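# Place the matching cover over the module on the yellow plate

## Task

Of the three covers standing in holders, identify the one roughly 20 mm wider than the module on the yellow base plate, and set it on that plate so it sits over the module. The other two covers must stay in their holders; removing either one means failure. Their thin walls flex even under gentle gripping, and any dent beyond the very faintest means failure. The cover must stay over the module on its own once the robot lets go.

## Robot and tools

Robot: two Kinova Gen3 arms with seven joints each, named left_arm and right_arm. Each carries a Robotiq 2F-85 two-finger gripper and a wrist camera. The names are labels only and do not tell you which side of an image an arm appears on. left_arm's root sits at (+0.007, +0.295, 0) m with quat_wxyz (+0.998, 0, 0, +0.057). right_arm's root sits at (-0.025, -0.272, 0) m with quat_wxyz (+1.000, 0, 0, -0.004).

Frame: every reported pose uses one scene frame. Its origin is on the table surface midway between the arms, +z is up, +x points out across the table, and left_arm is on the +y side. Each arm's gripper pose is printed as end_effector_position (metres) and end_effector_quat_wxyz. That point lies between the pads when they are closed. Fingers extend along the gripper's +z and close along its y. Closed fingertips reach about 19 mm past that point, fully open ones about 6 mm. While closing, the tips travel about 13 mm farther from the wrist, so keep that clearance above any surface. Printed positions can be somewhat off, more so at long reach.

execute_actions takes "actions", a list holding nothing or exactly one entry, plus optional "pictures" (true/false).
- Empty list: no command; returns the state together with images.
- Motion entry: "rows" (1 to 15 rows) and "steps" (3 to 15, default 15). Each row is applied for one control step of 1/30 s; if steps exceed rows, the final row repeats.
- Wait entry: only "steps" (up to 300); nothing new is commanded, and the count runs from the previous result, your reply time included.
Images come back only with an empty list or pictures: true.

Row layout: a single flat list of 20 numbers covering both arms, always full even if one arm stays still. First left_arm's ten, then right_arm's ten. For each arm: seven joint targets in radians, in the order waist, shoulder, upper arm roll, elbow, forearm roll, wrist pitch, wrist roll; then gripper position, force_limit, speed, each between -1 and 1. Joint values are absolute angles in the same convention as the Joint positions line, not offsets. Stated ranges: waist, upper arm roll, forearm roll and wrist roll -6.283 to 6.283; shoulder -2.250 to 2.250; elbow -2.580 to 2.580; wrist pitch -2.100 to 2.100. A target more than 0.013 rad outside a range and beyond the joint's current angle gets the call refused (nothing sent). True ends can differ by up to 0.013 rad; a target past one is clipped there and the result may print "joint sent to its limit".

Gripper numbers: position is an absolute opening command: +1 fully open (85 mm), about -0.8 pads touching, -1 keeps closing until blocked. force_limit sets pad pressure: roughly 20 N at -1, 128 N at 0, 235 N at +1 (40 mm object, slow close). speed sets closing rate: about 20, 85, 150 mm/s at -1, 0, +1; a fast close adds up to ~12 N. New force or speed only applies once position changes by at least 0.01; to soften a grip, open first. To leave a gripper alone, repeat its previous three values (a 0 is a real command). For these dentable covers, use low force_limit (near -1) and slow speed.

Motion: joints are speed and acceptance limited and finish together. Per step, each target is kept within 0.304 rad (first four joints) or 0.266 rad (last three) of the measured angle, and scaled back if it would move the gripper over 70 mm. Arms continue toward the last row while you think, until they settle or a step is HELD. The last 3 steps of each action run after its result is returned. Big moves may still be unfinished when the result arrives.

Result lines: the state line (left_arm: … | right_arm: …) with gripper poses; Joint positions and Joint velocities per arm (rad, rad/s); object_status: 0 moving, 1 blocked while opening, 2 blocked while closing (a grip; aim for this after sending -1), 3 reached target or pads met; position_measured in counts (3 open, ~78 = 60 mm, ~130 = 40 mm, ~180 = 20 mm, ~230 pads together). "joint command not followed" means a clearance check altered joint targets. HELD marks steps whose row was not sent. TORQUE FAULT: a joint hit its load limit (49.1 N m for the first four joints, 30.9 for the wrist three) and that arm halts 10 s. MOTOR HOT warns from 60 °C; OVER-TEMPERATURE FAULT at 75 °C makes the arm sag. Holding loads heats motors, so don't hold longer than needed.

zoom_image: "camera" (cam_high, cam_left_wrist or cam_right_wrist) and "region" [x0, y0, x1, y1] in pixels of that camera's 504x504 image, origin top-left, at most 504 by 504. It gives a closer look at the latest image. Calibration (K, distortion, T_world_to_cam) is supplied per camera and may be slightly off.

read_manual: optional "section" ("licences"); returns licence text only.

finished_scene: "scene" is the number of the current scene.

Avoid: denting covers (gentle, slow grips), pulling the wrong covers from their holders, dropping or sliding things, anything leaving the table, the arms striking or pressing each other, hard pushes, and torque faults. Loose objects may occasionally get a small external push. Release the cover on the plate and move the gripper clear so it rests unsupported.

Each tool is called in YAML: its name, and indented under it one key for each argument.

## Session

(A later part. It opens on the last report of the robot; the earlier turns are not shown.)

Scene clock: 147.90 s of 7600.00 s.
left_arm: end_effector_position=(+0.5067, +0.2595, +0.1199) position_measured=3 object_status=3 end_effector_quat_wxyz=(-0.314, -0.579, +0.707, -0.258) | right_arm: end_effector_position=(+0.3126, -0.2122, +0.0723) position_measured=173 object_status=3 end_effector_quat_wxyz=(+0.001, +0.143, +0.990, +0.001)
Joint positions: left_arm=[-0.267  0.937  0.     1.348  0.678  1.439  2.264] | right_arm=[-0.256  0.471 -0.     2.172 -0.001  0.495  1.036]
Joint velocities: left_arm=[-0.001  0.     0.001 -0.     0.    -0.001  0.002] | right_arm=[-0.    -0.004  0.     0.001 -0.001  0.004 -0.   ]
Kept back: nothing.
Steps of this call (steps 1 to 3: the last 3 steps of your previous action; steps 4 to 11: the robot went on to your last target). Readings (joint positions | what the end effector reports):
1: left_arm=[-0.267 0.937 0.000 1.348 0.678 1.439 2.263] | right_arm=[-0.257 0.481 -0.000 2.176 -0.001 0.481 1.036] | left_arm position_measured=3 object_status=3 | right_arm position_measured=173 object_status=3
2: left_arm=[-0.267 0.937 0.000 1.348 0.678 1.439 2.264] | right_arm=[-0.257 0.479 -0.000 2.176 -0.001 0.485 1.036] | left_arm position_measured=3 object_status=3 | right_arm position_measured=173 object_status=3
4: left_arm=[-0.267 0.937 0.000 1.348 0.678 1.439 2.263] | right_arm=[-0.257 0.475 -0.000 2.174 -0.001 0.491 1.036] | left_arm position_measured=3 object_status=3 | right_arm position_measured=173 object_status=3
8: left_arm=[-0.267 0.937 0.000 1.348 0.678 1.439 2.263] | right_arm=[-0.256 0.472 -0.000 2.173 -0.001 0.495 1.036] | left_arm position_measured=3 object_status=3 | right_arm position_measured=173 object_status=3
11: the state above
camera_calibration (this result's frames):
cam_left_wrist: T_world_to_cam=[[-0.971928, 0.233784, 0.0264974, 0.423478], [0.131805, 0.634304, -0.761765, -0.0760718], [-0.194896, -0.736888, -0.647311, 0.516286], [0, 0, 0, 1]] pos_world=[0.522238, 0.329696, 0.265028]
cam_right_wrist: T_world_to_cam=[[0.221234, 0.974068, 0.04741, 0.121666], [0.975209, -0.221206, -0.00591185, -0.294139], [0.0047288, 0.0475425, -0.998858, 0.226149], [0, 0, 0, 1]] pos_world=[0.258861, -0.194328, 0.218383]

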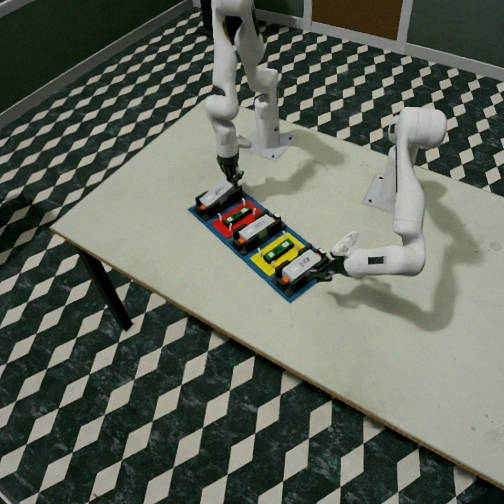

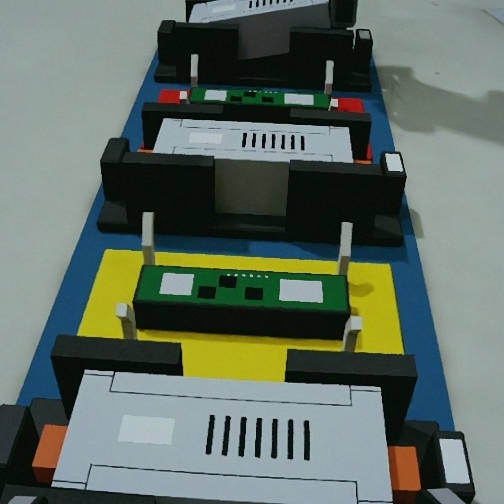

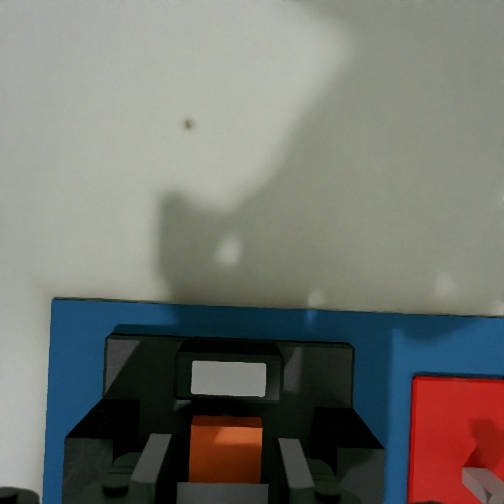

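execute_actions:
  actions: []

Scene clock: 149.00 s of 7600.00 s.
left_arm: end_effector_position=(+0.5067, +0.2595, +0.1199) position_measured=3 object_status=3 end_effector_quat_wxyz=(-0.314, -0.579, +0.707, -0.258) | right_arm: end_effector_position=(+0.3126, -0.2122, +0.0725) position_measured=173 object_status=3 end_effector_quat_wxyz=(+0.001, +0.143, +0.990, +0.001)
Joint positions: left_arm=[-0.267  0.937  0.     1.348  0.678  1.439  2.264] | right_arm=[-0.256  0.471 -0.     2.172 -0.001  0.496  1.036]
Joint velocities: left_arm=[-0.     0.001  0.    -0.001 -0.    -0.002  0.001] | right_arm=[-0.001 -0.001  0.001  0.     0.001 -0.001 -0.001]
Kept back: nothing.
Steps of this call (steps 1 to 30: the robot went on to your last target; steps 31 to 33: nothing new was sent). Readings (joint positions | what the end effector reports):
1: left_arm=[-0.267 0.937 0.000 1.348 0.678 1.439 2.264] | right_arm=[-0.256 0.471 -0.000 2.172 -0.001 0.496 1.036] | left_arm position_measured=3 object_status=3 | right_arm position_measured=173 object_status=3
2: left_arm=[-0.267 0.937 0.000 1.348 0.678 1.439 2.264] | right_arm=[-0.256 0.471 -0.000 2.172 -0.001 0.496 1.036] | left_arm position_measured=3 object_status=3 | right_arm position_measured=173 object_status=3
4: left_arm=[-0.267 0.937 0.000 1.348 0.678 1.439 2.263] | right_arm=[-0.256 0.471 -0.000 2.172 -0.001 0.496 1.036] | left_arm position_measured=3 object_status=3 | right_arm position_measured=173 object_status=3
8: left_arm=[-0.267 0.937 0.000 1.348 0.678 1.439 2.264] | right_arm=[-0.256 0.471 -0.000 2.172 -0.001 0.496 1.036] | left_arm position_measured=3 object_status=3 | right_arm position_measured=173 object_status=3
33: the state above
All arms were judged still, so your last target was given up. Only a new action makes them travel on or press farther. Fingers that are still opening or closing keep moving.
camera_calibration (this result's frames):
cam_left_wrist: T_world_to_cam=[[-0.971928, 0.233784, 0.0264974, 0.423478], [0.131805, 0.634304, -0.761765, -0.0760719], [-0.194896, -0.736888, -0.647311, 0.516286], [0, 0, 0, 1]] pos_world=[0.522238, 0.329696, 0.265028]
cam_right_wrist: T_world_to_cam=[[0.221289, 0.974047, 0.0475675, 0.121615], [0.975195, -0.221276, -0.00561119, -0.294226], [0.00505999, 0.0476293, -0.998852, 0.22627], [0, 0, 0, 1]] pos_world=[0.25887, -0.194341, 0.218575]

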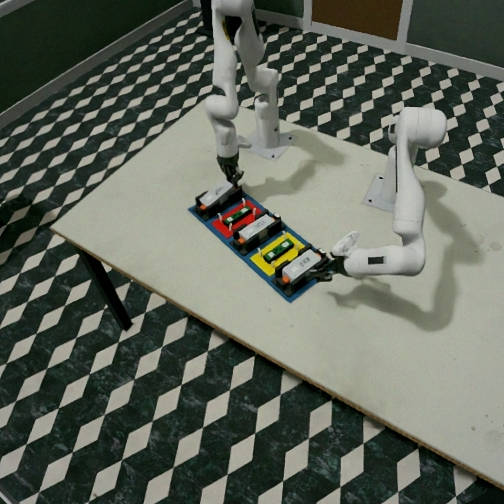

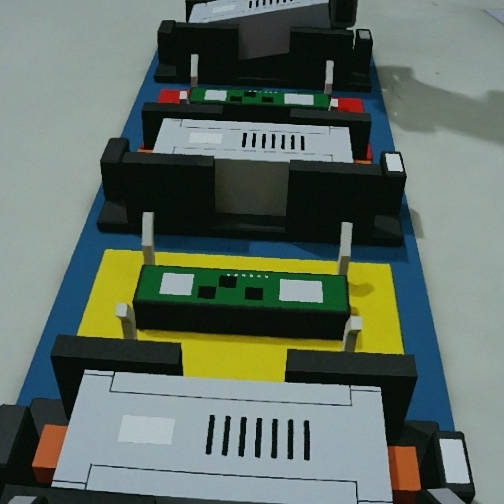

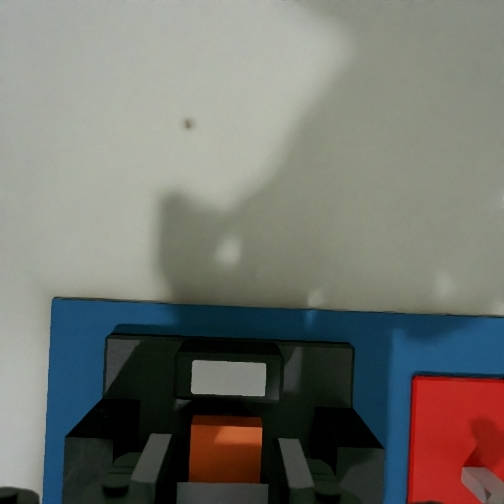

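zoom_image:
  camera: "cam_left_wrist"
  region: [140, 0, 400, 110]

zoom_image:
  camera: "cam_high"
  region: [180, 150, 300, 240]

Region (140, 0, 400, 110) of cam_left_wrist's 504x504 image, scaled by 1.938; it fills the top 213 rows of this view, and the rest is white.

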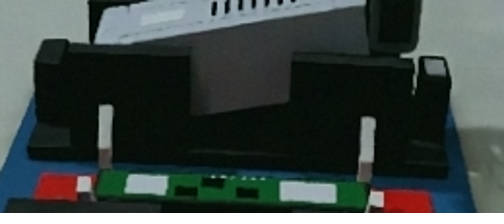

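Region (180, 150, 300, 240) of cam_high's 504x504 image, scaled by 4.200, with more detail than that image has; it fills the top 378 rows of this view, and the rest is white.

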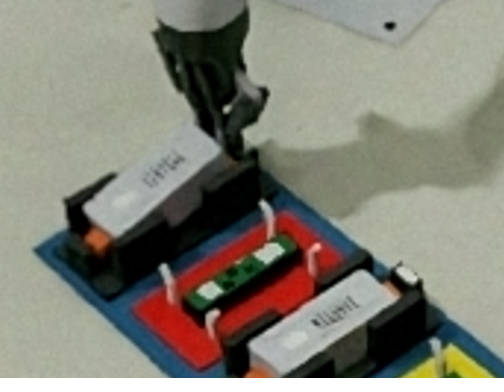

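execute_actions:
  actions:
    - {"rows": [ [-0.2669,0.9368,0,1.3477,0.6779,1.4388,2.2635,1,-1,0,-0.24859,0.46396,0.00943,2.14527,0.00579,0.47062,1.03621,-0.3452,-1,0.5], [-0.2669,0.9368,0,1.3477,0.6779,1.4388,2.2635,1,-1,0,-0.24916,0.46447,0.00875,2.14718,0.00537,0.47239,1.03621,-0.3452,-1,0.5], [-0.2669,0.9368,0,1.3477,0.6779,1.4388,2.2635,1,-1,0,-0.24972,0.46497,0.00808,2.14909,0.00496,0.47417,1.03621,-0.3452,-1,0.5], [-0.2669,0.9368,0,1.3477,0.6779,1.4388,2.2635,1,-1,0,-0.25029,0.46547,0.00741,2.15100,0.00455,0.47595,1.03621,-0.3452,-1,0.5], [-0.2669,0.9368,0,1.3477,0.6779,1.4388,2.2635,1,-1,0,-0.25085,0.46597,0.00673,2.15291,0.00413,0.47773,1.03621,-0.3452,-1,0.5], [-0.2669,0.9368,0,1.3477,0.6779,1.4388,2.2635,1,-1,0,-0.25142,0.46648,0.00606,2.15482,0.00372,0.47950,1.03621,-0.3452,-1,0.5], [-0.2669,0.9368,0,1.3477,0.6779,1.4388,2.2635,1,-1,0,-0.25198,0.46698,0.00539,2.15673,0.00331,0.48128,1.03621,-0.3452,-1,0.5], [-0.2669,0.9368,0,1.3477,0.6779,1.4388,2.2635,1,-1,0,-0.25255,0.46748,0.00471,2.15863,0.00289,0.48306,1.03621,-0.3452,-1,0.5], [-0.2669,0.9368,0,1.3477,0.6779,1.4388,2.2635,1,-1,0,-0.25311,0.46798,0.00404,2.16054,0.00248,0.48484,1.03621,-0.3452,-1,0.5], [-0.2669,0.9368,0,1.3477,0.6779,1.4388,2.2635,1,-1,0,-0.25368,0.46849,0.00337,2.16245,0.00207,0.48661,1.03621,-0.3452,-1,0.5], [-0.2669,0.9368,0,1.3477,0.6779,1.4388,2.2635,1,-1,0,-0.25424,0.46899,0.00269,2.16436,0.00165,0.48839,1.03621,-0.3452,-1,0.5], [-0.2669,0.9368,0,1.3477,0.6779,1.4388,2.2635,1,-1,0,-0.25481,0.46949,0.00202,2.16627,0.00124,0.49017,1.03621,-0.3452,-1,0.5], [-0.2669,0.9368,0,1.3477,0.6779,1.4388,2.2635,1,-1,0,-0.25537,0.46999,0.00135,2.16818,0.00083,0.49195,1.03621,-0.3452,-1,0.5], [-0.2669,0.9368,0,1.3477,0.6779,1.4388,2.2635,1,-1,0,-0.25594,0.47050,0.00067,2.17009,0.00041,0.49372,1.03621,-0.3452,-1,0.5], [-0.2669,0.9368,0,1.3477,0.6779,1.4388,2.2635,1,-1,0,-0.25650,0.47100,0,2.17200,0,0.49550,1.03621,-0.3452,-1,0.5] ], "steps": 15}
  pictures: true

Scene clock: 150.57 s of 7600.00 s.
left_arm: end_effector_position=(+0.5067, +0.2595, +0.1199) position_measured=3 object_status=3 end_effector_quat_wxyz=(-0.314, -0.579, +0.707, -0.258) | right_arm: end_effector_position=(+0.3078, -0.2116, +0.0709) position_measured=173 object_status=3 end_effector_quat_wxyz=(-0.004, +0.141, +0.990, -0.001)
Joint positions: left_arm=[-0.267  0.937  0.     1.348  0.678  1.439  2.264] | right_arm=[-0.259  0.473 -0.002  2.178 -0.002  0.499  1.037]
Joint velocities: left_arm=[-0.     0.002 -0.     0.     0.     0.003 -0.001] | right_arm=[-0.003  0.004 -0.002  0.006  0.001  0.005 -0.001]
Steps of this call (steps 1 to 35: nothing new was sent; steps 36 to 47: the first 12 steps of this action). Readings (joint positions | what the end effector reports):
36: left_arm=[-0.267 0.937 0.000 1.348 0.678 1.439 2.264] | right_arm=[-0.256 0.471 -0.000 2.173 -0.001 0.496 1.036] | left_arm position_measured=3 object_status=3 | right_arm position_measured=173 object_status=3
37: left_arm=[-0.267 0.937 0.000 1.348 0.678 1.439 2.264] | right_arm=[-0.257 0.471 -0.000 2.173 -0.001 0.496 1.036] | left_arm position_measured=3 object_status=3 | right_arm position_measured=173 object_status=3
39: left_arm=[-0.267 0.937 0.000 1.348 0.678 1.439 2.263] | right_arm=[-0.257 0.471 -0.001 2.174 -0.001 0.497 1.036] | left_arm position_measured=3 object_status=3 | right_arm position_measured=173 object_status=3
43: left_arm=[-0.267 0.937 0.000 1.348 0.678 1.439 2.263] | right_arm=[-0.258 0.472 -0.002 2.176 -0.002 0.498 1.037] | left_arm position_measured=3 object_status=3 | right_arm position_measured=173 object_status=3
47: the state above
camera_calibration (this result's frames):
cam_left_wrist: T_world_to_cam=[[-0.971928, 0.233784, 0.0264973, 0.423478], [0.131805, 0.634304, -0.761765, -0.076072], [-0.194896, -0.736888, -0.647311, 0.516286], [0, 0, 0, 1]] pos_world=[0.522238, 0.329696, 0.265028]
cam_right_wrist: T_world_to_cam=[[0.217573, 0.975073, 0.0435252, 0.123857], [0.976025, -0.217077, -0.0158881, -0.28802], [-0.00604375, 0.0459385, -0.998926, 0.227753], [0, 0, 0, 1]] pos_world=[0.255544, -0.193755, 0.217542]

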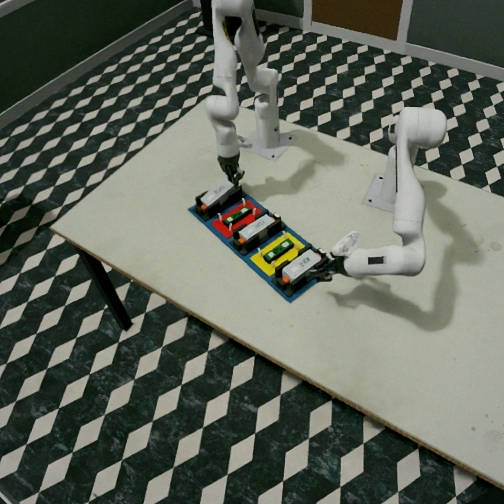

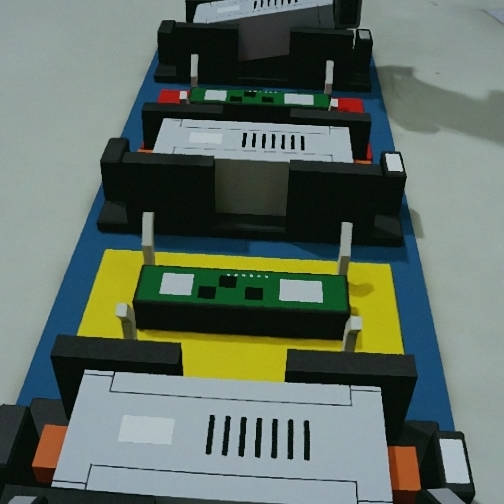

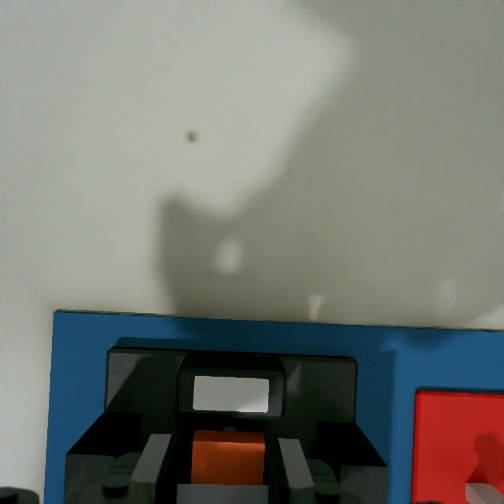

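execute_actions:
  actions:
    - {"rows": [ [-0.2669,0.9368,0,1.3477,0.6779,1.4388,2.2635,1,-1,0,-0.25743,0.47034,0,2.17368,0,0.49448,1.03528,-0.3452,-1,0.5], [-0.2669,0.9368,0,1.3477,0.6779,1.4388,2.2635,1,-1,0,-0.25836,0.46968,0,2.17536,0,0.49346,1.03435,-0.3452,-1,0.5], [-0.2669,0.9368,0,1.3477,0.6779,1.4388,2.2635,1,-1,0,-0.25929,0.46902,0,2.17704,0,0.49244,1.03342,-0.3452,-1,0.5], [-0.2669,0.9368,0,1.3477,0.6779,1.4388,2.2635,1,-1,0,-0.26022,0.46836,0,2.17872,0,0.49142,1.03249,-0.3452,-1,0.5], [-0.2669,0.9368,0,1.3477,0.6779,1.4388,2.2635,1,-1,0,-0.26115,0.46770,0,2.18040,0,0.49040,1.03156,-0.3452,-1,0.5], [-0.2669,0.9368,0,1.3477,0.6779,1.4388,2.2635,1,-1,0,-0.26208,0.46704,0,2.18208,0,0.48938,1.03063,-0.3452,-1,0.5], [-0.2669,0.9368,0,1.3477,0.6779,1.4388,2.2635,1,-1,0,-0.26301,0.46638,0,2.18376,0,0.48836,1.02970,-0.3452,-1,0.5], [-0.2669,0.9368,0,1.3477,0.6779,1.4388,2.2635,1,-1,0,-0.26394,0.46572,0,2.18544,0,0.48734,1.02877,-0.3452,-1,0.5], [-0.2669,0.9368,0,1.3477,0.6779,1.4388,2.2635,1,-1,0,-0.26487,0.46506,0,2.18712,0,0.48632,1.02784,-0.3452,-1,0.5], [-0.2669,0.9368,0,1.3477,0.6779,1.4388,2.2635,1,-1,0,-0.26580,0.46440,0,2.18880,0,0.48530,1.02691,-0.3452,-1,0.5] ], "steps": 15}
  pictures: true

Scene clock: 151.40 s of 7600.00 s.
left_arm: end_effector_position=(+0.5067, +0.2595, +0.1199) position_measured=3 object_status=3 end_effector_quat_wxyz=(-0.314, -0.579, +0.707, -0.258) | right_arm: end_effector_position=(+0.3064, -0.2107, +0.0717) position_measured=173 object_status=3 end_effector_quat_wxyz=(-0.000, +0.142, +0.990, +0.000)
Joint positions: left_arm=[-0.267  0.937  0.     1.348  0.678  1.439  2.263] | right_arm=[-0.265  0.466 -0.     2.188 -0.     0.487  1.028]
Joint velocities: left_arm=[ 0.     0.001 -0.001 -0.001  0.     0.002  0.001] | right_arm=[-0.007 -0.01   0.002  0.016  0.002 -0.021 -0.016]
Steps of this call (steps 1 to 3: the last 3 steps of your previous action; steps 4 to 13: the robot went on to your last target; steps 14 to 25: the first 12 steps of this action). Readings (joint positions | what the end effector reports):
14: left_arm=[-0.267 0.937 0.000 1.348 0.678 1.439 2.263] | right_arm=[-0.259 0.473 -0.003 2.178 -0.002 0.501 1.036] | left_arm position_measured=3 object_status=3 | right_arm position_measured=173 object_status=3
15: left_arm=[-0.267 0.937 0.000 1.348 0.678 1.439 2.263] | right_arm=[-0.259 0.472 -0.003 2.179 -0.002 0.500 1.036] | left_arm position_measured=3 object_status=3 | right_arm position_measured=173 object_status=3
17: left_arm=[-0.267 0.937 0.000 1.348 0.678 1.439 2.264] | right_arm=[-0.261 0.471 -0.002 2.180 -0.001 0.498 1.035] | left_arm position_measured=3 object_status=3 | right_arm position_measured=173 object_status=3
21: left_arm=[-0.267 0.937 0.000 1.348 0.678 1.439 2.263] | right_arm=[-0.263 0.469 -0.001 2.184 -0.001 0.493 1.031] | left_arm position_measured=3 object_status=3 | right_arm position_measured=173 object_status=3
25: the state above
camera_calibration (this result's frames):
cam_left_wrist: T_world_to_cam=[[-0.971927, 0.233784, 0.0264973, 0.423478], [0.131805, 0.634303, -0.761765, -0.0760719], [-0.194896, -0.736888, -0.647311, 0.516286], [0, 0, 0, 1]] pos_world=[0.522238, 0.329696, 0.265028]
cam_right_wrist: T_world_to_cam=[[0.219964, 0.974433, 0.0457778, 0.122245], [0.975506, -0.219817, -0.00827937, -0.287441], [0.00199506, 0.0464777, -0.998917, 0.226116], [0, 0, 0, 1]] pos_world=[0.25306, -0.192814, 0.217896]

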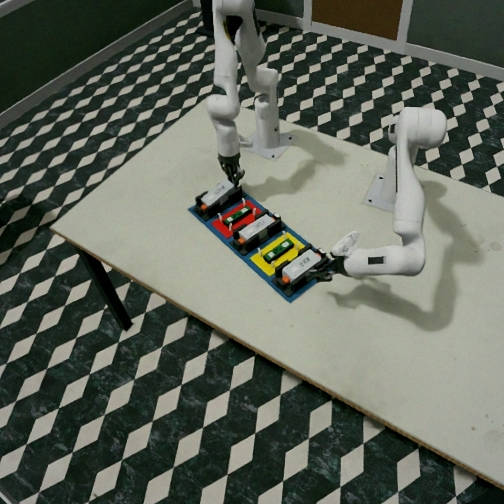

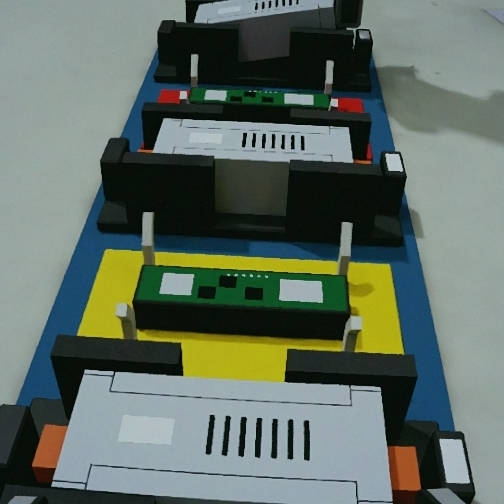

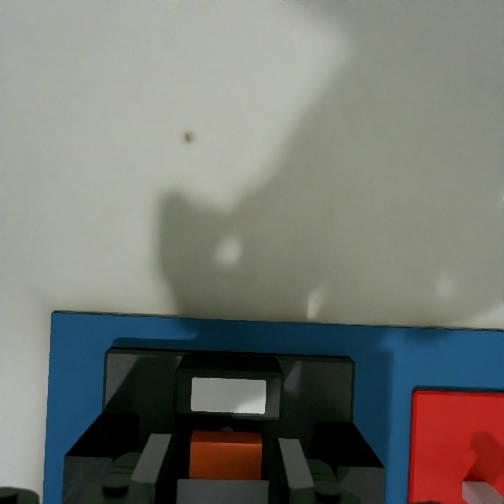

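execute_actions:
  actions:
    - {"rows": [ [-0.2669,0.9368,0,1.3477,0.6779,1.4388,2.2635,1,-1,0,-0.26673,0.46374,0,2.19048,0,0.48428,1.02598,-0.3452,-1,0.5], [-0.2669,0.9368,0,1.3477,0.6779,1.4388,2.2635,1,-1,0,-0.26766,0.46308,0,2.19216,0,0.48326,1.02505,-0.3452,-1,0.5], [-0.2669,0.9368,0,1.3477,0.6779,1.4388,2.2635,1,-1,0,-0.26859,0.46242,0,2.19384,0,0.48224,1.02412,-0.3452,-1,0.5], [-0.2669,0.9368,0,1.3477,0.6779,1.4388,2.2635,1,-1,0,-0.26952,0.46176,0,2.19552,0,0.48122,1.02319,-0.3452,-1,0.5], [-0.2669,0.9368,0,1.3477,0.6779,1.4388,2.2635,1,-1,0,-0.27045,0.46110,0,2.19720,0,0.48020,1.02226,-0.3452,-1,0.5], [-0.2669,0.9368,0,1.3477,0.6779,1.4388,2.2635,1,-1,0,-0.27138,0.46044,0,2.19888,0,0.47918,1.02133,-0.3452,-1,0.5], [-0.2669,0.9368,0,1.3477,0.6779,1.4388,2.2635,1,-1,0,-0.27231,0.45978,0,2.20056,0,0.47816,1.02040,-0.3452,-1,0.5] ], "steps": 15}
  pictures: true

Scene clock: 152.23 s of 7600.00 s.
left_arm: end_effector_position=(+0.5067, +0.2595, +0.1199) position_measured=3 object_status=3 end_effector_quat_wxyz=(-0.314, -0.579, +0.707, -0.258) | right_arm: end_effector_position=(+0.3033, -0.2095, +0.0719) position_measured=173 object_status=3 end_effector_quat_wxyz=(+0.001, +0.143, +0.990, +0.001)
Joint positions: left_arm=[-0.267  0.937  0.     1.348  0.678  1.439  2.264] | right_arm=[-0.272  0.46  -0.     2.2   -0.     0.478  1.021]
Joint velocities: left_arm=[ 0.    -0.001 -0.    -0.    -0.     0.001  0.   ] | right_arm=[-0.004 -0.005 -0.002  0.006  0.    -0.004 -0.006]
Steps of this call (steps 1 to 3: the last 3 steps of your previous action; steps 4 to 13: the robot went on to your last target; steps 14 to 25: the first 12 steps of this action). Readings (joint positions | what the end effector reports):
14: left_arm=[-0.267 0.937 0.000 1.348 0.678 1.439 2.264] | right_arm=[-0.266 0.465 -0.000 2.190 -0.000 0.486 1.027] | left_arm position_measured=3 object_status=3 | right_arm position_measured=173 object_status=3
15: left_arm=[-0.267 0.937 0.000 1.348 0.678 1.439 2.264] | right_arm=[-0.267 0.464 -0.000 2.190 -0.000 0.485 1.026] | left_arm position_measured=3 object_status=3 | right_arm position_measured=173 object_status=3
17: left_arm=[-0.267 0.937 0.000 1.348 0.678 1.439 2.264] | right_arm=[-0.268 0.463 -0.000 2.192 -0.000 0.484 1.025] | left_arm position_measured=3 object_status=3 | right_arm position_measured=173 object_status=3
21: left_arm=[-0.267 0.937 0.000 1.348 0.678 1.439 2.263] | right_arm=[-0.271 0.461 -0.000 2.198 -0.000 0.480 1.022] | left_arm position_measured=3 object_status=3 | right_arm position_measured=173 object_status=3
25: the state above
camera_calibration (this result's frames):
cam_left_wrist: T_world_to_cam=[[-0.971928, 0.233784, 0.0264971, 0.423478], [0.131805, 0.634303, -0.761765, -0.0760718], [-0.194896, -0.736888, -0.647311, 0.516286], [0, 0, 0, 1]] pos_world=[0.522238, 0.329696, 0.265028]
cam_right_wrist: T_world_to_cam=[[0.22067, 0.974218, 0.0469489, 0.121381], [0.975335, -0.220662, -0.00542108, -0.284438], [0.00507852, 0.0469872, -0.998883, 0.22546], [0, 0, 0, 1]] pos_world=[0.249493, -0.19161, 0.217967]

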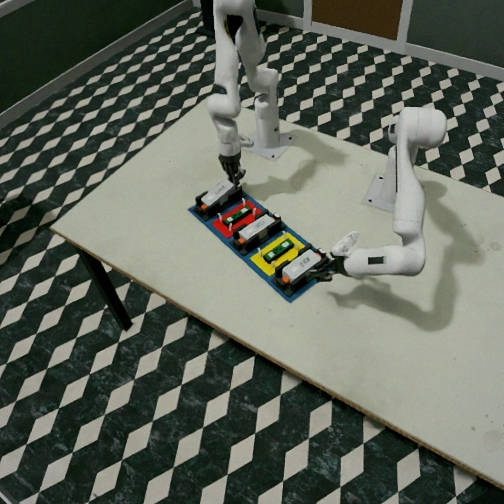

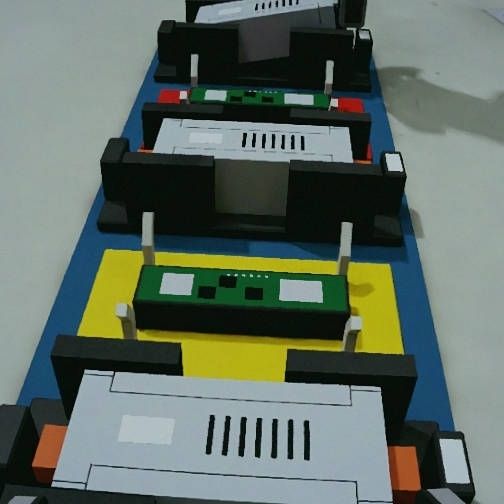

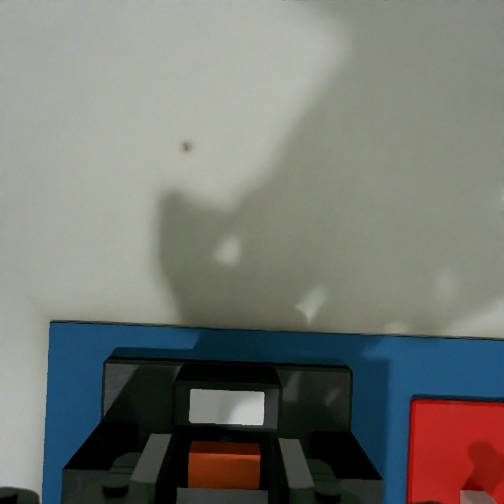

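execute_actions:
  actions:
    - {"rows": [ [-0.2669,0.9368,0,1.3477,0.6779,1.4388,2.2635,1,-1,0,-0.27231,0.44746,0,2.19476,0,0.49689,1.0204,-0.3452,-1,0.5], [-0.2669,0.9368,0,1.3477,0.6779,1.4388,2.2635,1,-1,0,-0.27231,0.43515,0,2.18897,0,0.51562,1.0204,-0.3452,-1,0.5], [-0.2669,0.9368,0,1.3477,0.6779,1.4388,2.2635,1,-1,0,-0.27231,0.42283,0,2.18317,0,0.53435,1.0204,-0.3452,-1,0.5], [-0.2669,0.9368,0,1.3477,0.6779,1.4388,2.2635,1,-1,0,-0.27231,0.41052,0,2.17738,0,0.55308,1.0204,-0.3452,-1,0.5], [-0.2669,0.9368,0,1.3477,0.6779,1.4388,2.2635,1,-1,0,-0.27231,0.398202,0,2.171582,0,0.571809,1.0204,-0.3452,-1,0.5], [-0.2669,0.9368,0,1.3477,0.6779,1.4388,2.2635,1,-1,0,-0.27231,0.398202,0,2.171582,0,0.571809,1.0204,-0.3452,-1,0.5], [-0.2669,0.9368,0,1.3477,0.6779,1.4388,2.2635,1,-1,0,-0.27231,0.398202,0,2.171582,0,0.571809,1.0204,0.43,-1,0.5] ], "steps": 15}

execute_actions:
  actions:
    - {"rows": [ [-0.2669,0.9368,0,1.3477,0.6779,1.4388,2.2635,1,-1,0,-0.109459,0.623213,0,1.745360,-0.089963,0.955765,1.241097,0.43,-1,0.5] ], "steps": 15}

execute_actions:
  actions:
    - {"rows": [ [-0.2669,0.9368,0,1.3477,0.6779,1.4388,2.2635,1,-1,0,-0.109459,0.623213,0,1.745360,-0.089963,0.955765,1.241097,0.43,-1,0.5] ], "steps": 15}
  pictures: true

Scene clock: 155.20 s of 7600.00 s.
left_arm: end_effector_position=(+0.5067, +0.2595, +0.1199) position_measured=3 object_status=3 end_effector_quat_wxyz=(-0.314, -0.579, +0.707, -0.258) | right_arm: end_effector_position=(+0.3029, -0.2095, +0.0958) position_measured=138 object_status=0 end_effector_quat_wxyz=(-0.001, +0.142, +0.990, -0.000)
Joint positions: left_arm=[-0.267  0.937  0.     1.348  0.678  1.439  2.263] | right_arm=[-0.272  0.401  0.     2.172 -0.     0.57   1.02 ]
Joint velocities: left_arm=[ 0. -0.  0. -0. -0.  0.  0.] | right_arm=[-0.001 -0.026 -0.    -0.008 -0.001  0.029 -0.   ]
Steps of this call (steps 1 to 3: the last 3 steps of your previous action; steps 4 to 15: the robot went on to your last target; steps 16 to 77: nothing new was sent; steps 78 to 89: the first 12 steps of this action). Readings (joint positions | what the end effector reports):
78: left_arm=[-0.267 0.937 0.000 1.348 0.678 1.439 2.264] | right_arm=[-0.272 0.458 -0.000 2.200 0.000 0.479 1.020] | left_arm position_measured=3 object_status=3 | right_arm position_measured=173 object_status=3
79: left_arm=[-0.267 0.937 0.000 1.348 0.678 1.439 2.263] | right_arm=[-0.272 0.454 -0.000 2.199 0.000 0.485 1.020] | left_arm position_measured=3 object_status=3 | right_arm position_measured=173 object_status=3
81: left_arm=[-0.267 0.937 0.000 1.348 0.678 1.439 2.264] | right_arm=[-0.272 0.440 -0.000 2.192 0.000 0.505 1.020] | left_arm position_measured=3 object_status=3 | right_arm position_measured=173 object_status=3
85: left_arm=[-0.267 0.937 0.000 1.348 0.678 1.439 2.264] | right_arm=[-0.272 0.409 0.000 2.177 -0.000 0.555 1.020] | left_arm position_measured=3 object_status=3 | right_arm position_measured=171 object_status=0
89: the state above

Scene clock: 155.70 s of 7600.00 s.
left_arm: end_effector_position=(+0.5067, +0.2595, +0.1199) position_measured=3 object_status=3 end_effector_quat_wxyz=(-0.314, -0.579, +0.707, -0.258) | right_arm: end_effector_position=(+0.3614, -0.2293, +0.0883) position_measured=75 object_status=0 end_effector_quat_wxyz=(-0.079, +0.144, +0.986, +0.007)
Joint positions: left_arm=[-0.267  0.937  0.     1.348  0.678  1.439  2.263] | right_arm=[-0.138  0.584  0.     1.856 -0.075  0.852  1.205]
Joint velocities: left_arm=[-0.    -0.     0.    -0.001  0.    -0.001 -0.   ] | right_arm=[ 0.279  0.379  0.001 -0.985 -0.168  0.906  0.408]
Steps of this call (steps 1 to 3: the last 3 steps of your previous action; steps 4 to 15: the first 12 steps of this action). Readings (joint positions | what the end effector reports):
4: left_arm=[-0.267 0.937 0.000 1.348 0.678 1.439 2.263] | right_arm=[-0.271 0.400 -0.000 2.171 -0.000 0.572 1.021] | left_arm position_measured=3 object_status=3 | right_arm position_measured=97 object_status=0
5: left_arm=[-0.267 0.937 0.000 1.348 0.678 1.439 2.263] | right_arm=[-0.267 0.406 -0.000 2.165 -0.002 0.577 1.024] | left_arm position_measured=3 object_status=3 | right_arm position_measured=87 object_status=0
7: left_arm=[-0.267 0.937 0.000 1.348 0.678 1.439 2.264] | right_arm=[-0.251 0.428 -0.001 2.138 -0.010 0.601 1.044] | left_arm position_measured=3 object_status=3 | right_arm position_measured=78 object_status=0
11: left_arm=[-0.267 0.937 0.000 1.348 0.678 1.439 2.264] | right_arm=[-0.189 0.515 -0.001 2.016 -0.044 0.709 1.128] | left_arm position_measured=3 object_status=3 | right_arm position_measured=75 object_status=0
15: the state above

Scene clock: 156.20 s of 7600.00 s.
left_arm: end_effector_position=(+0.5067, +0.2595, +0.1199) position_measured=3 object_status=3 end_effector_quat_wxyz=(-0.314, -0.579, +0.707, -0.258) | right_arm: end_effector_position=(+0.3824, -0.2329, +0.0962) position_measured=75 object_status=3 end_effector_quat_wxyz=(-0.096, +0.142, +0.985, +0.014)
Joint positions: left_arm=[-0.267  0.937  0.     1.348  0.678  1.439  2.263] | right_arm=[-0.11   0.623  0.     1.745 -0.09   0.956  1.241]
Joint velocities: left_arm=[-0.001 -0.    -0.001 -0.    -0.     0.     0.   ] | right_arm=[ 0.003  0.003  0.    -0.001 -0.     0.    -0.   ]
Steps of this call (steps 1 to 3: the last 3 steps of your previous action; steps 4 to 15: the first 12 steps of this action). Readings (joint positions | what the end effector reports):
4: left_arm=[-0.267 0.937 0.000 1.348 0.678 1.439 2.263] | right_arm=[-0.115 0.615 0.001 1.764 -0.089 0.938 1.238] | left_arm position_measured=3 object_status=3 | right_arm position_measured=75 object_status=3
5: left_arm=[-0.267 0.937 0.000 1.348 0.678 1.439 2.264] | right_arm=[-0.114 0.617 0.001 1.754 -0.089 0.948 1.240] | left_arm position_measured=3 object_status=3 | right_arm position_measured=75 object_status=3
7: left_arm=[-0.267 0.937 0.000 1.348 0.678 1.439 2.264] | right_arm=[-0.112 0.619 0.000 1.747 -0.090 0.954 1.241] | left_arm position_measured=3 object_status=3 | right_arm position_measured=75 object_status=3
11: left_arm=[-0.267 0.937 0.000 1.348 0.678 1.439 2.264] | right_arm=[-0.110 0.622 0.000 1.746 -0.090 0.956 1.241] | left_arm position_measured=3 object_status=3 | right_arm position_measured=75 object_status=3
15: the state above
camera_calibration (this result's frames):
cam_left_wrist: T_world_to_cam=[[-0.971927, 0.233784, 0.0264973, 0.423478], [0.131805, 0.634304, -0.761765, -0.076072], [-0.194896, -0.736888, -0.647311, 0.516287], [0, 0, 0, 1]] pos_world=[0.522238, 0.329696, 0.265028]
cam_right_wrist: T_world_to_cam=[[0.230799, 0.971328, 0.0570372, 0.120049], [0.955663, -0.21528, -0.200907, -0.33907], [-0.182867, 0.100877, -0.977949, 0.332829], [0, 0, 0, 1]] pos_world=[0.357193, -0.223177, 0.250521]

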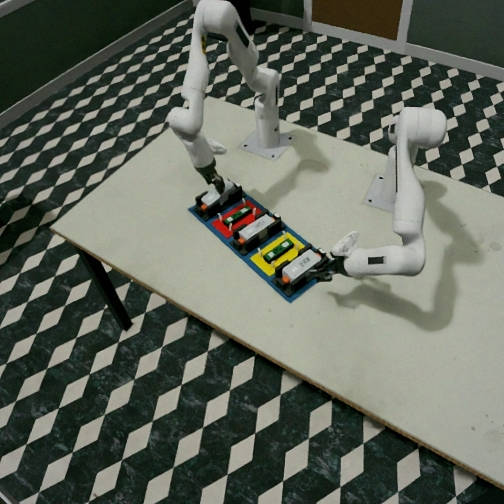

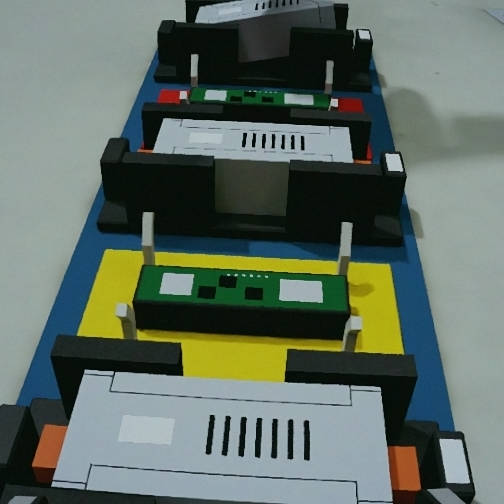

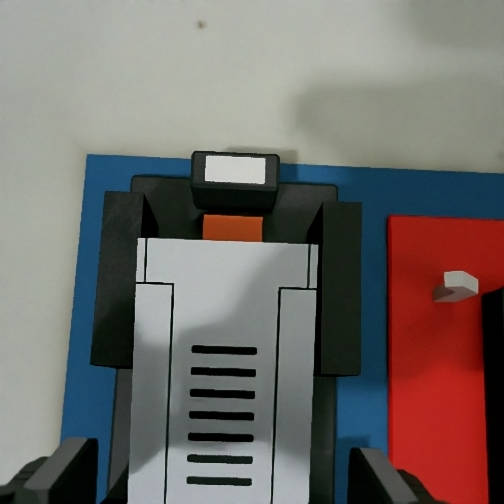

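execute_actions:
  actions:
    - {"rows": [ [-0.2669,0.9368,0,1.3477,0.6779,1.4388,2.2635,1,-1,0,-0.11027,0.62933,0,1.75150,-0.09113,0.94352,1.24192,0.43,-1,0.5], [-0.2669,0.9368,0,1.3477,0.6779,1.4388,2.2635,1,-1,0,-0.11108,0.63544,0,1.75765,-0.09230,0.93128,1.24275,0.43,-1,0.5], [-0.2669,0.9368,0,1.3477,0.6779,1.4388,2.2635,1,-1,0,-0.11189,0.64155,0,1.76379,-0.09347,0.91904,1.24357,0.43,-1,0.5], [-0.2669,0.9368,0,1.3477,0.6779,1.4388,2.2635,1,-1,0,-0.11270,0.64766,0,1.76993,-0.09464,0.90680,1.24440,0.43,-1,0.5], [-0.2669,0.9368,0,1.3477,0.6779,1.4388,2.2635,1,-1,0,-0.11351,0.65378,0,1.77607,-0.09581,0.89456,1.24522,0.43,-1,0.5], [-0.2669,0.9368,0,1.3477,0.6779,1.4388,2.2635,1,-1,0,-0.11431,0.65989,0,1.78222,-0.09698,0.88232,1.24605,0.43,-1,0.5], [-0.2669,0.9368,0,1.3477,0.6779,1.4388,2.2635,1,-1,0,-0.11512,0.66600,0,1.78836,-0.09815,0.87008,1.24687,0.43,-1,0.5], [-0.2669,0.9368,0,1.3477,0.6779,1.4388,2.2635,1,-1,0,-0.11593,0.67212,0,1.79450,-0.09932,0.85784,1.24770,0.43,-1,0.5], [-0.2669,0.9368,0,1.3477,0.6779,1.4388,2.2635,1,-1,0,-0.11674,0.67823,0,1.80064,-0.10049,0.84559,1.24852,0.43,-1,0.5], [-0.2669,0.9368,0,1.3477,0.6779,1.4388,2.2635,1,-1,0,-0.11755,0.68434,0,1.80679,-0.10166,0.83335,1.24935,0.43,-1,0.5], [-0.2669,0.9368,0,1.3477,0.6779,1.4388,2.2635,1,-1,0,-0.11836,0.69046,0,1.81293,-0.10283,0.82111,1.25017,0.43,-1,0.5], [-0.2669,0.9368,0,1.3477,0.6779,1.4388,2.2635,1,-1,0,-0.11917,0.69657,0,1.81907,-0.1040,0.80887,1.2510,0.43,-1,0.5] ], "steps": 15}

execute_actions:
  actions:
    - {"rows": [ [-0.2669,0.9368,0,1.3477,0.6779,1.4388,2.2635,1,-1,0,-0.11917,0.69657,0,1.81907,-0.1040,0.80887,1.2510,0.43,-1,0.5] ], "steps": 9}
  pictures: true

Scene clock: 157.67 s of 7600.00 s.
left_arm: end_effector_position=(+0.5067, +0.2595, +0.1199) position_measured=3 object_status=3 end_effector_quat_wxyz=(-0.314, -0.579, +0.707, -0.258) | right_arm: end_effector_position=(+0.3746, -0.2303, +0.0595) position_measured=75 object_status=3 end_effector_quat_wxyz=(-0.097, +0.142, +0.985, +0.014)
Joint positions: left_arm=[-0.267  0.937  0.     1.348  0.678  1.439  2.264] | right_arm=[-0.117  0.678  0.     1.8   -0.1    0.847  1.248]
Joint velocities: left_arm=[ 0.    -0.     0.     0.001 -0.     0.    -0.001] | right_arm=[-0.024  0.18  -0.001  0.181 -0.035 -0.361  0.024]
Steps of this call (steps 1 to 3: the last 3 steps of your previous action; steps 4 to 15: the robot went on to your last target; steps 16 to 32: nothing new was sent; steps 33 to 44: the first 12 steps of this action). Readings (joint positions | what the end effector reports):
33: left_arm=[-0.267 0.937 0.000 1.348 0.678 1.439 2.264] | right_arm=[-0.110 0.624 0.000 1.746 -0.090 0.955 1.241] | left_arm position_measured=3 object_status=3 | right_arm position_measured=75 object_status=3
34: left_arm=[-0.267 0.937 0.000 1.348 0.678 1.439 2.264] | right_arm=[-0.110 0.626 0.000 1.748 -0.090 0.951 1.241] | left_arm position_measured=3 object_status=3 | right_arm position_measured=75 object_status=3
36: left_arm=[-0.267 0.937 0.000 1.348 0.678 1.439 2.263] | right_arm=[-0.111 0.634 0.000 1.755 -0.092 0.936 1.242] | left_arm position_measured=3 object_status=3 | right_arm position_measured=75 object_status=3
40: left_arm=[-0.267 0.937 0.000 1.348 0.678 1.439 2.263] | right_arm=[-0.114 0.655 0.000 1.776 -0.096 0.894 1.245] | left_arm position_measured=3 object_status=3 | right_arm position_measured=75 object_status=3
44: the state above

Scene clock: 157.97 s of 7600.00 s.
left_arm: end_effector_position=(+0.5067, +0.2595, +0.1199) position_measured=3 object_status=3 end_effector_quat_wxyz=(-0.314, -0.579, +0.707, -0.258) | right_arm: end_effector_position=(+0.3714, -0.2297, +0.0478) position_measured=75 object_status=3 end_effector_quat_wxyz=(-0.096, +0.142, +0.985, +0.014)
Joint positions: left_arm=[-0.267  0.937  0.     1.348  0.678  1.439  2.263] | right_arm=[-0.119  0.696 -0.     1.819 -0.104  0.809  1.251]
Joint velocities: left_arm=[ 0.001  0.001  0.001  0.    -0.    -0.    -0.   ] | right_arm=[-0.001  0.009 -0.001  0.005  0.001 -0.008 -0.   ]
Steps of this call (steps 1 to 3: the last 3 steps of your previous action; steps 4 to 9: the first 6 steps of this action). Readings (joint positions | what the end effector reports):
4: left_arm=[-0.267 0.937 0.000 1.348 0.678 1.439 2.264] | right_arm=[-0.119 0.693 -0.000 1.816 -0.103 0.815 1.251] | left_arm position_measured=3 object_status=3 | right_arm position_measured=75 object_status=3
5: left_arm=[-0.267 0.937 0.000 1.348 0.678 1.439 2.263] | right_arm=[-0.119 0.694 -0.000 1.817 -0.104 0.813 1.251] | left_arm position_measured=3 object_status=3 | right_arm position_measured=75 object_status=3
7: left_arm=[-0.267 0.937 0.000 1.348 0.678 1.439 2.264] | right_arm=[-0.119 0.695 -0.000 1.818 -0.104 0.810 1.251] | left_arm position_measured=3 object_status=3 | right_arm position_measured=75 object_status=3
9: the state above
camera_calibration (this result's frames):
cam_left_wrist: T_world_to_cam=[[-0.971927, 0.233784, 0.0264973, 0.423478], [0.131805, 0.634304, -0.761765, -0.0760719], [-0.194896, -0.736888, -0.647311, 0.516286], [0, 0, 0, 1]] pos_world=[0.522238, 0.329696, 0.265028]
cam_right_wrist: T_world_to_cam=[[0.231516, 0.971159, 0.0570219, 0.121964], [0.955522, -0.215998, -0.200807, -0.337695], [-0.182699, 0.100976, -0.97797, 0.283142], [0, 0, 0, 1]] pos_world=[0.346168, -0.219978, 0.202138]

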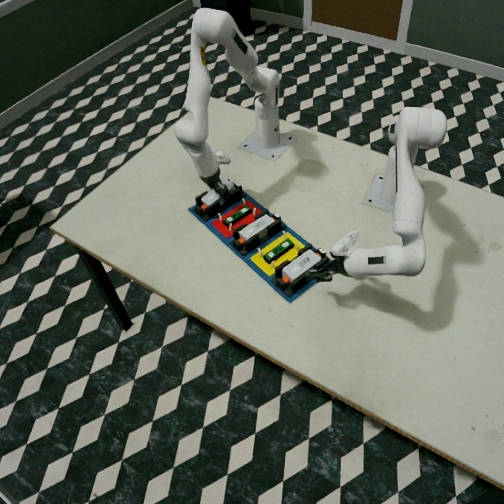

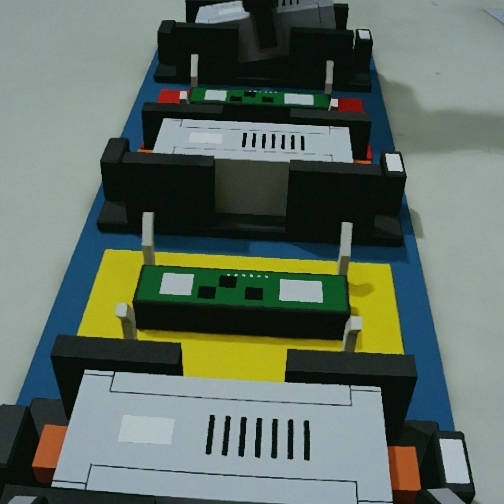

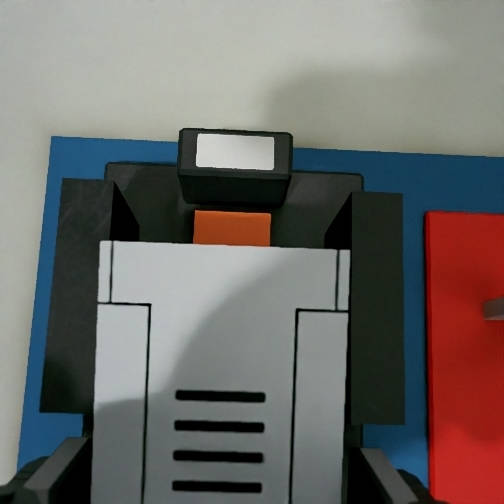

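execute_actions:
  actions:
    - {"rows": [ [-0.2669,0.9368,0,1.3477,0.6779,1.4388,2.2635,1,-1,0,-0.11917,0.69657,0,1.81907,-0.1040,0.80887,1.2510,-1,-1,-1] ], "steps": 15}

execute_actions:
  actions:
    - {"rows": [ [-0.2669,0.9368,0,1.3477,0.6779,1.4388,2.2635,1,-1,0,-0.11917,0.69657,0,1.81907,-0.1040,0.80887,1.2510,-1,-1,-1] ], "steps": 15}

Scene clock: 158.50 s of 7600.00 s.
left_arm: end_effector_position=(+0.5067, +0.2595, +0.1199) position_measured=3 object_status=3 end_effector_quat_wxyz=(-0.314, -0.579, +0.707, -0.258) | right_arm: end_effector_position=(+0.3712, -0.2297, +0.0474) position_measured=92 object_status=0 end_effector_quat_wxyz=(-0.096, +0.142, +0.985, +0.014)
Joint positions: left_arm=[-0.267  0.937  0.     1.348  0.678  1.439  2.263] | right_arm=[-0.119  0.697  0.     1.819 -0.104  0.809  1.251]
Joint velocities: left_arm=[ 0.001  0.     0.001 -0.    -0.     0.001 -0.001] | right_arm=[ 0.    -0.001  0.     0.003  0.001 -0.     0.   ]
Steps of this call (steps 1 to 3: the last 3 steps of your previous action; step 4: the robot went on to your last target; steps 5 to 16: the first 12 steps of this action). Readings (joint positions | what the end effector reports):
5: left_arm=[-0.267 0.937 0.000 1.348 0.678 1.439 2.263] | right_arm=[-0.119 0.696 -0.000 1.819 -0.104 0.809 1.251] | left_arm position_measured=3 object_status=3 | right_arm position_measured=75 object_status=0
6: left_arm=[-0.267 0.937 0.000 1.348 0.678 1.439 2.264] | right_arm=[-0.119 0.696 -0.000 1.819 -0.104 0.809 1.251] | left_arm position_measured=3 object_status=3 | right_arm position_measured=76 object_status=0
8: left_arm=[-0.267 0.937 0.000 1.348 0.678 1.439 2.264] | right_arm=[-0.119 0.696 -0.000 1.819 -0.104 0.809 1.251] | left_arm position_measured=3 object_status=3 | right_arm position_measured=78 object_status=0
12: left_arm=[-0.267 0.937 0.000 1.348 0.678 1.439 2.264] | right_arm=[-0.119 0.697 -0.000 1.819 -0.104 0.809 1.251] | left_arm position_measured=3 object_status=3 | right_arm position_measured=85 object_status=0
16: the state above

Scene clock: 159.00 s of 7600.00 s.
left_arm: end_effector_position=(+0.5067, +0.2595, +0.1199) position_measured=3 object_status=3 end_effector_quat_wxyz=(-0.314, -0.579, +0.707, -0.258) | right_arm: end_effector_position=(+0.3713, -0.2298, +0.0477) position_measured=110 object_status=0 end_effector_quat_wxyz=(-0.096, +0.142, +0.985, +0.014)
Joint positions: left_arm=[-0.267  0.937  0.     1.348  0.678  1.439  2.263] | right_arm=[-0.119  0.696  0.     1.819 -0.104  0.809  1.251]
Joint velocities: left_arm=[-0.001  0.     0.     0.    -0.    -0.    -0.002] | right_arm=[ 0.001 -0.001 -0.    -0.001  0.001 -0.001  0.002]
Steps of this call (steps 1 to 3: the last 3 steps of your previous action; steps 4 to 15: the first 12 steps of this action). Readings (joint positions | what the end effector reports):
4: left_arm=[-0.267 0.937 0.000 1.348 0.678 1.439 2.264] | right_arm=[-0.119 0.697 0.000 1.819 -0.104 0.809 1.251] | left_arm position_measured=3 object_status=3 | right_arm position_measured=99 object_status=0
5: left_arm=[-0.267 0.937 0.000 1.348 0.678 1.439 2.263] | right_arm=[-0.119 0.697 0.000 1.819 -0.104 0.809 1.251] | left_arm position_measured=3 object_status=3 | right_arm position_measured=101 object_status=0
7: left_arm=[-0.267 0.937 0.000 1.348 0.678 1.439 2.263] | right_arm=[-0.119 0.696 0.000 1.819 -0.104 0.809 1.251] | left_arm position_measured=3 object_status=3 | right_arm position_measured=104 object_status=0
11: left_arm=[-0.267 0.937 0.000 1.348 0.678 1.439 2.263] | right_arm=[-0.119 0.696 0.000 1.819 -0.104 0.809 1.251] | left_arm position_measured=3 object_status=3 | right_arm position_measured=110 object_status=0
15: the state above

execute_actions:
  actions:
    - {"rows": [ [-0.2669,0.9368,0,1.3477,0.6779,1.4388,2.2635,1,-1,0,-0.11917,0.69581,0,1.81880,-0.10391,0.80990,1.25087,-1,-1,-1], [-0.2669,0.9368,0,1.3477,0.6779,1.4388,2.2635,1,-1,0,-0.11917,0.69428,0,1.81825,-0.10373,0.81196,1.25061,-1,-1,-1], [-0.2669,0.9368,0,1.3477,0.6779,1.4388,2.2635,1,-1,0,-0.11917,0.69200,0,1.81744,-0.10347,0.81504,1.25021,-1,-1,-1], [-0.2669,0.9368,0,1.3477,0.6779,1.4388,2.2635,1,-1,0,-0.11917,0.68895,0,1.81635,-0.10312,0.81916,1.24969,-1,-1,-1], [-0.2669,0.9368,0,1.3477,0.6779,1.4388,2.2635,1,-1,0,-0.11917,0.68514,0,1.81499,-0.10267,0.82430,1.24903,-1,-1,-1], [-0.2669,0.9368,0,1.3477,0.6779,1.4388,2.2635,1,-1,0,-0.11917,0.68132,0,1.81362,-0.10223,0.82944,1.24838,-1,-1,-1], [-0.2669,0.9368,0,1.3477,0.6779,1.4388,2.2635,1,-1,0,-0.11917,0.67751,0,1.81226,-0.10179,0.83458,1.24772,-1,-1,-1], [-0.2669,0.9368,0,1.3477,0.6779,1.4388,2.2635,1,-1,0,-0.11917,0.67370,0,1.81090,-0.10135,0.83973,1.24707,-1,-1,-1], [-0.2669,0.9368,0,1.3477,0.6779,1.4388,2.2635,1,-1,0,-0.11917,0.66989,0,1.80954,-0.10091,0.84487,1.24641,-1,-1,-1], [-0.2669,0.9368,0,1.3477,0.6779,1.4388,2.2635,1,-1,0,-0.11917,0.66608,0,1.80818,-0.10046,0.85001,1.24576,-1,-1,-1] ], "steps": 15}
  pictures: true

Scene clock: 160.17 s of 7600.00 s.
left_arm: end_effector_position=(+0.5067, +0.2595, +0.1199) position_measured=3 object_status=3 end_effector_quat_wxyz=(-0.314, -0.579, +0.707, -0.258) | right_arm: end_effector_position=(+0.3716, -0.2296, +0.0609) position_measured=110 object_status=2 end_effector_quat_wxyz=(-0.096, +0.142, +0.985, +0.014)
Joint positions: left_arm=[-0.267  0.937  0.     1.348  0.678  1.439  2.263] | right_arm=[-0.119  0.671  0.     1.81  -0.101  0.844  1.247]
Joint velocities: left_arm=[-0.001 -0.     0.    -0.001  0.    -0.002 -0.   ] | right_arm=[-0.001 -0.053 -0.001 -0.026  0.008  0.085 -0.012]
Steps of this call (steps 1 to 3: the last 3 steps of your previous action; steps 4 to 15: the robot went on to your last target; steps 16 to 23: nothing new was sent; steps 24 to 35: the first 12 steps of this action). Readings (joint positions | what the end effector reports):
24: left_arm=[-0.267 0.937 0.000 1.348 0.678 1.439 2.264] | right_arm=[-0.119 0.696 0.000 1.819 -0.104 0.809 1.251] | left_arm position_measured=3 object_status=3 | right_arm position_measured=110 object_status=2
25: left_arm=[-0.267 0.937 0.000 1.348 0.678 1.439 2.264] | right_arm=[-0.119 0.695 0.000 1.819 -0.104 0.810 1.251] | left_arm position_measured=3 object_status=3 | right_arm position_measured=110 object_status=2
27: left_arm=[-0.267 0.937 0.000 1.348 0.678 1.439 2.263] | right_arm=[-0.119 0.694 0.000 1.818 -0.104 0.812 1.251] | left_arm position_measured=3 object_status=3 | right_arm position_measured=110 object_status=2
31: left_arm=[-0.267 0.937 0.000 1.348 0.678 1.439 2.264] | right_arm=[-0.119 0.683 -0.000 1.815 -0.102 0.826 1.249] | left_arm position_measured=3 object_status=3 | right_arm position_measured=110 object_status=2
35: the state above
camera_calibration (this result's frames):
cam_left_wrist: T_world_to_cam=[[-0.971927, 0.233784, 0.0264972, 0.423478], [0.131805, 0.634303, -0.761765, -0.0760719], [-0.194896, -0.736888, -0.647311, 0.516286], [0, 0, 0, 1]] pos_world=[0.522238, 0.329696, 0.265028]
cam_right_wrist: T_world_to_cam=[[0.231316, 0.971204, 0.0570627, 0.121111], [0.955454, -0.215731, -0.201414, -0.335111], [-0.183304, 0.101111, -0.977843, 0.296246], [0, 0, 0, 1]] pos_world=[0.346471, -0.219871, 0.215275]

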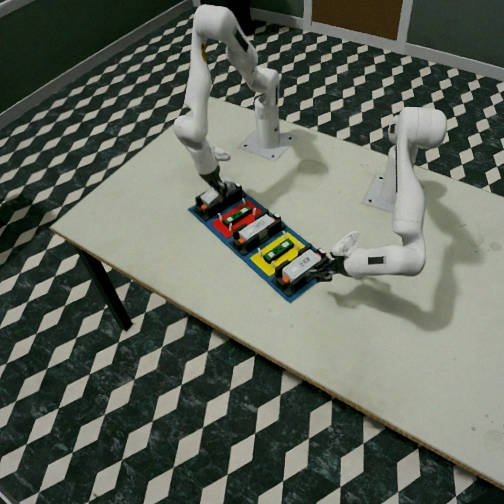

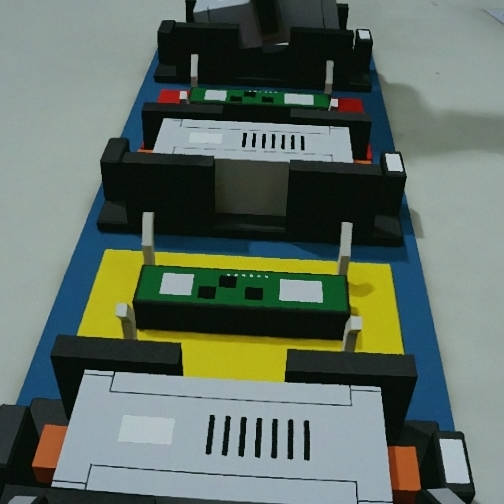

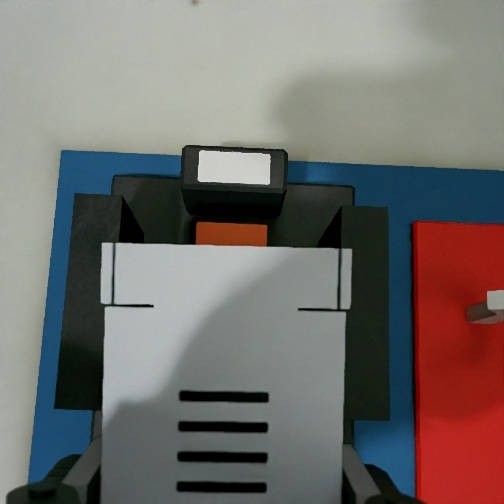

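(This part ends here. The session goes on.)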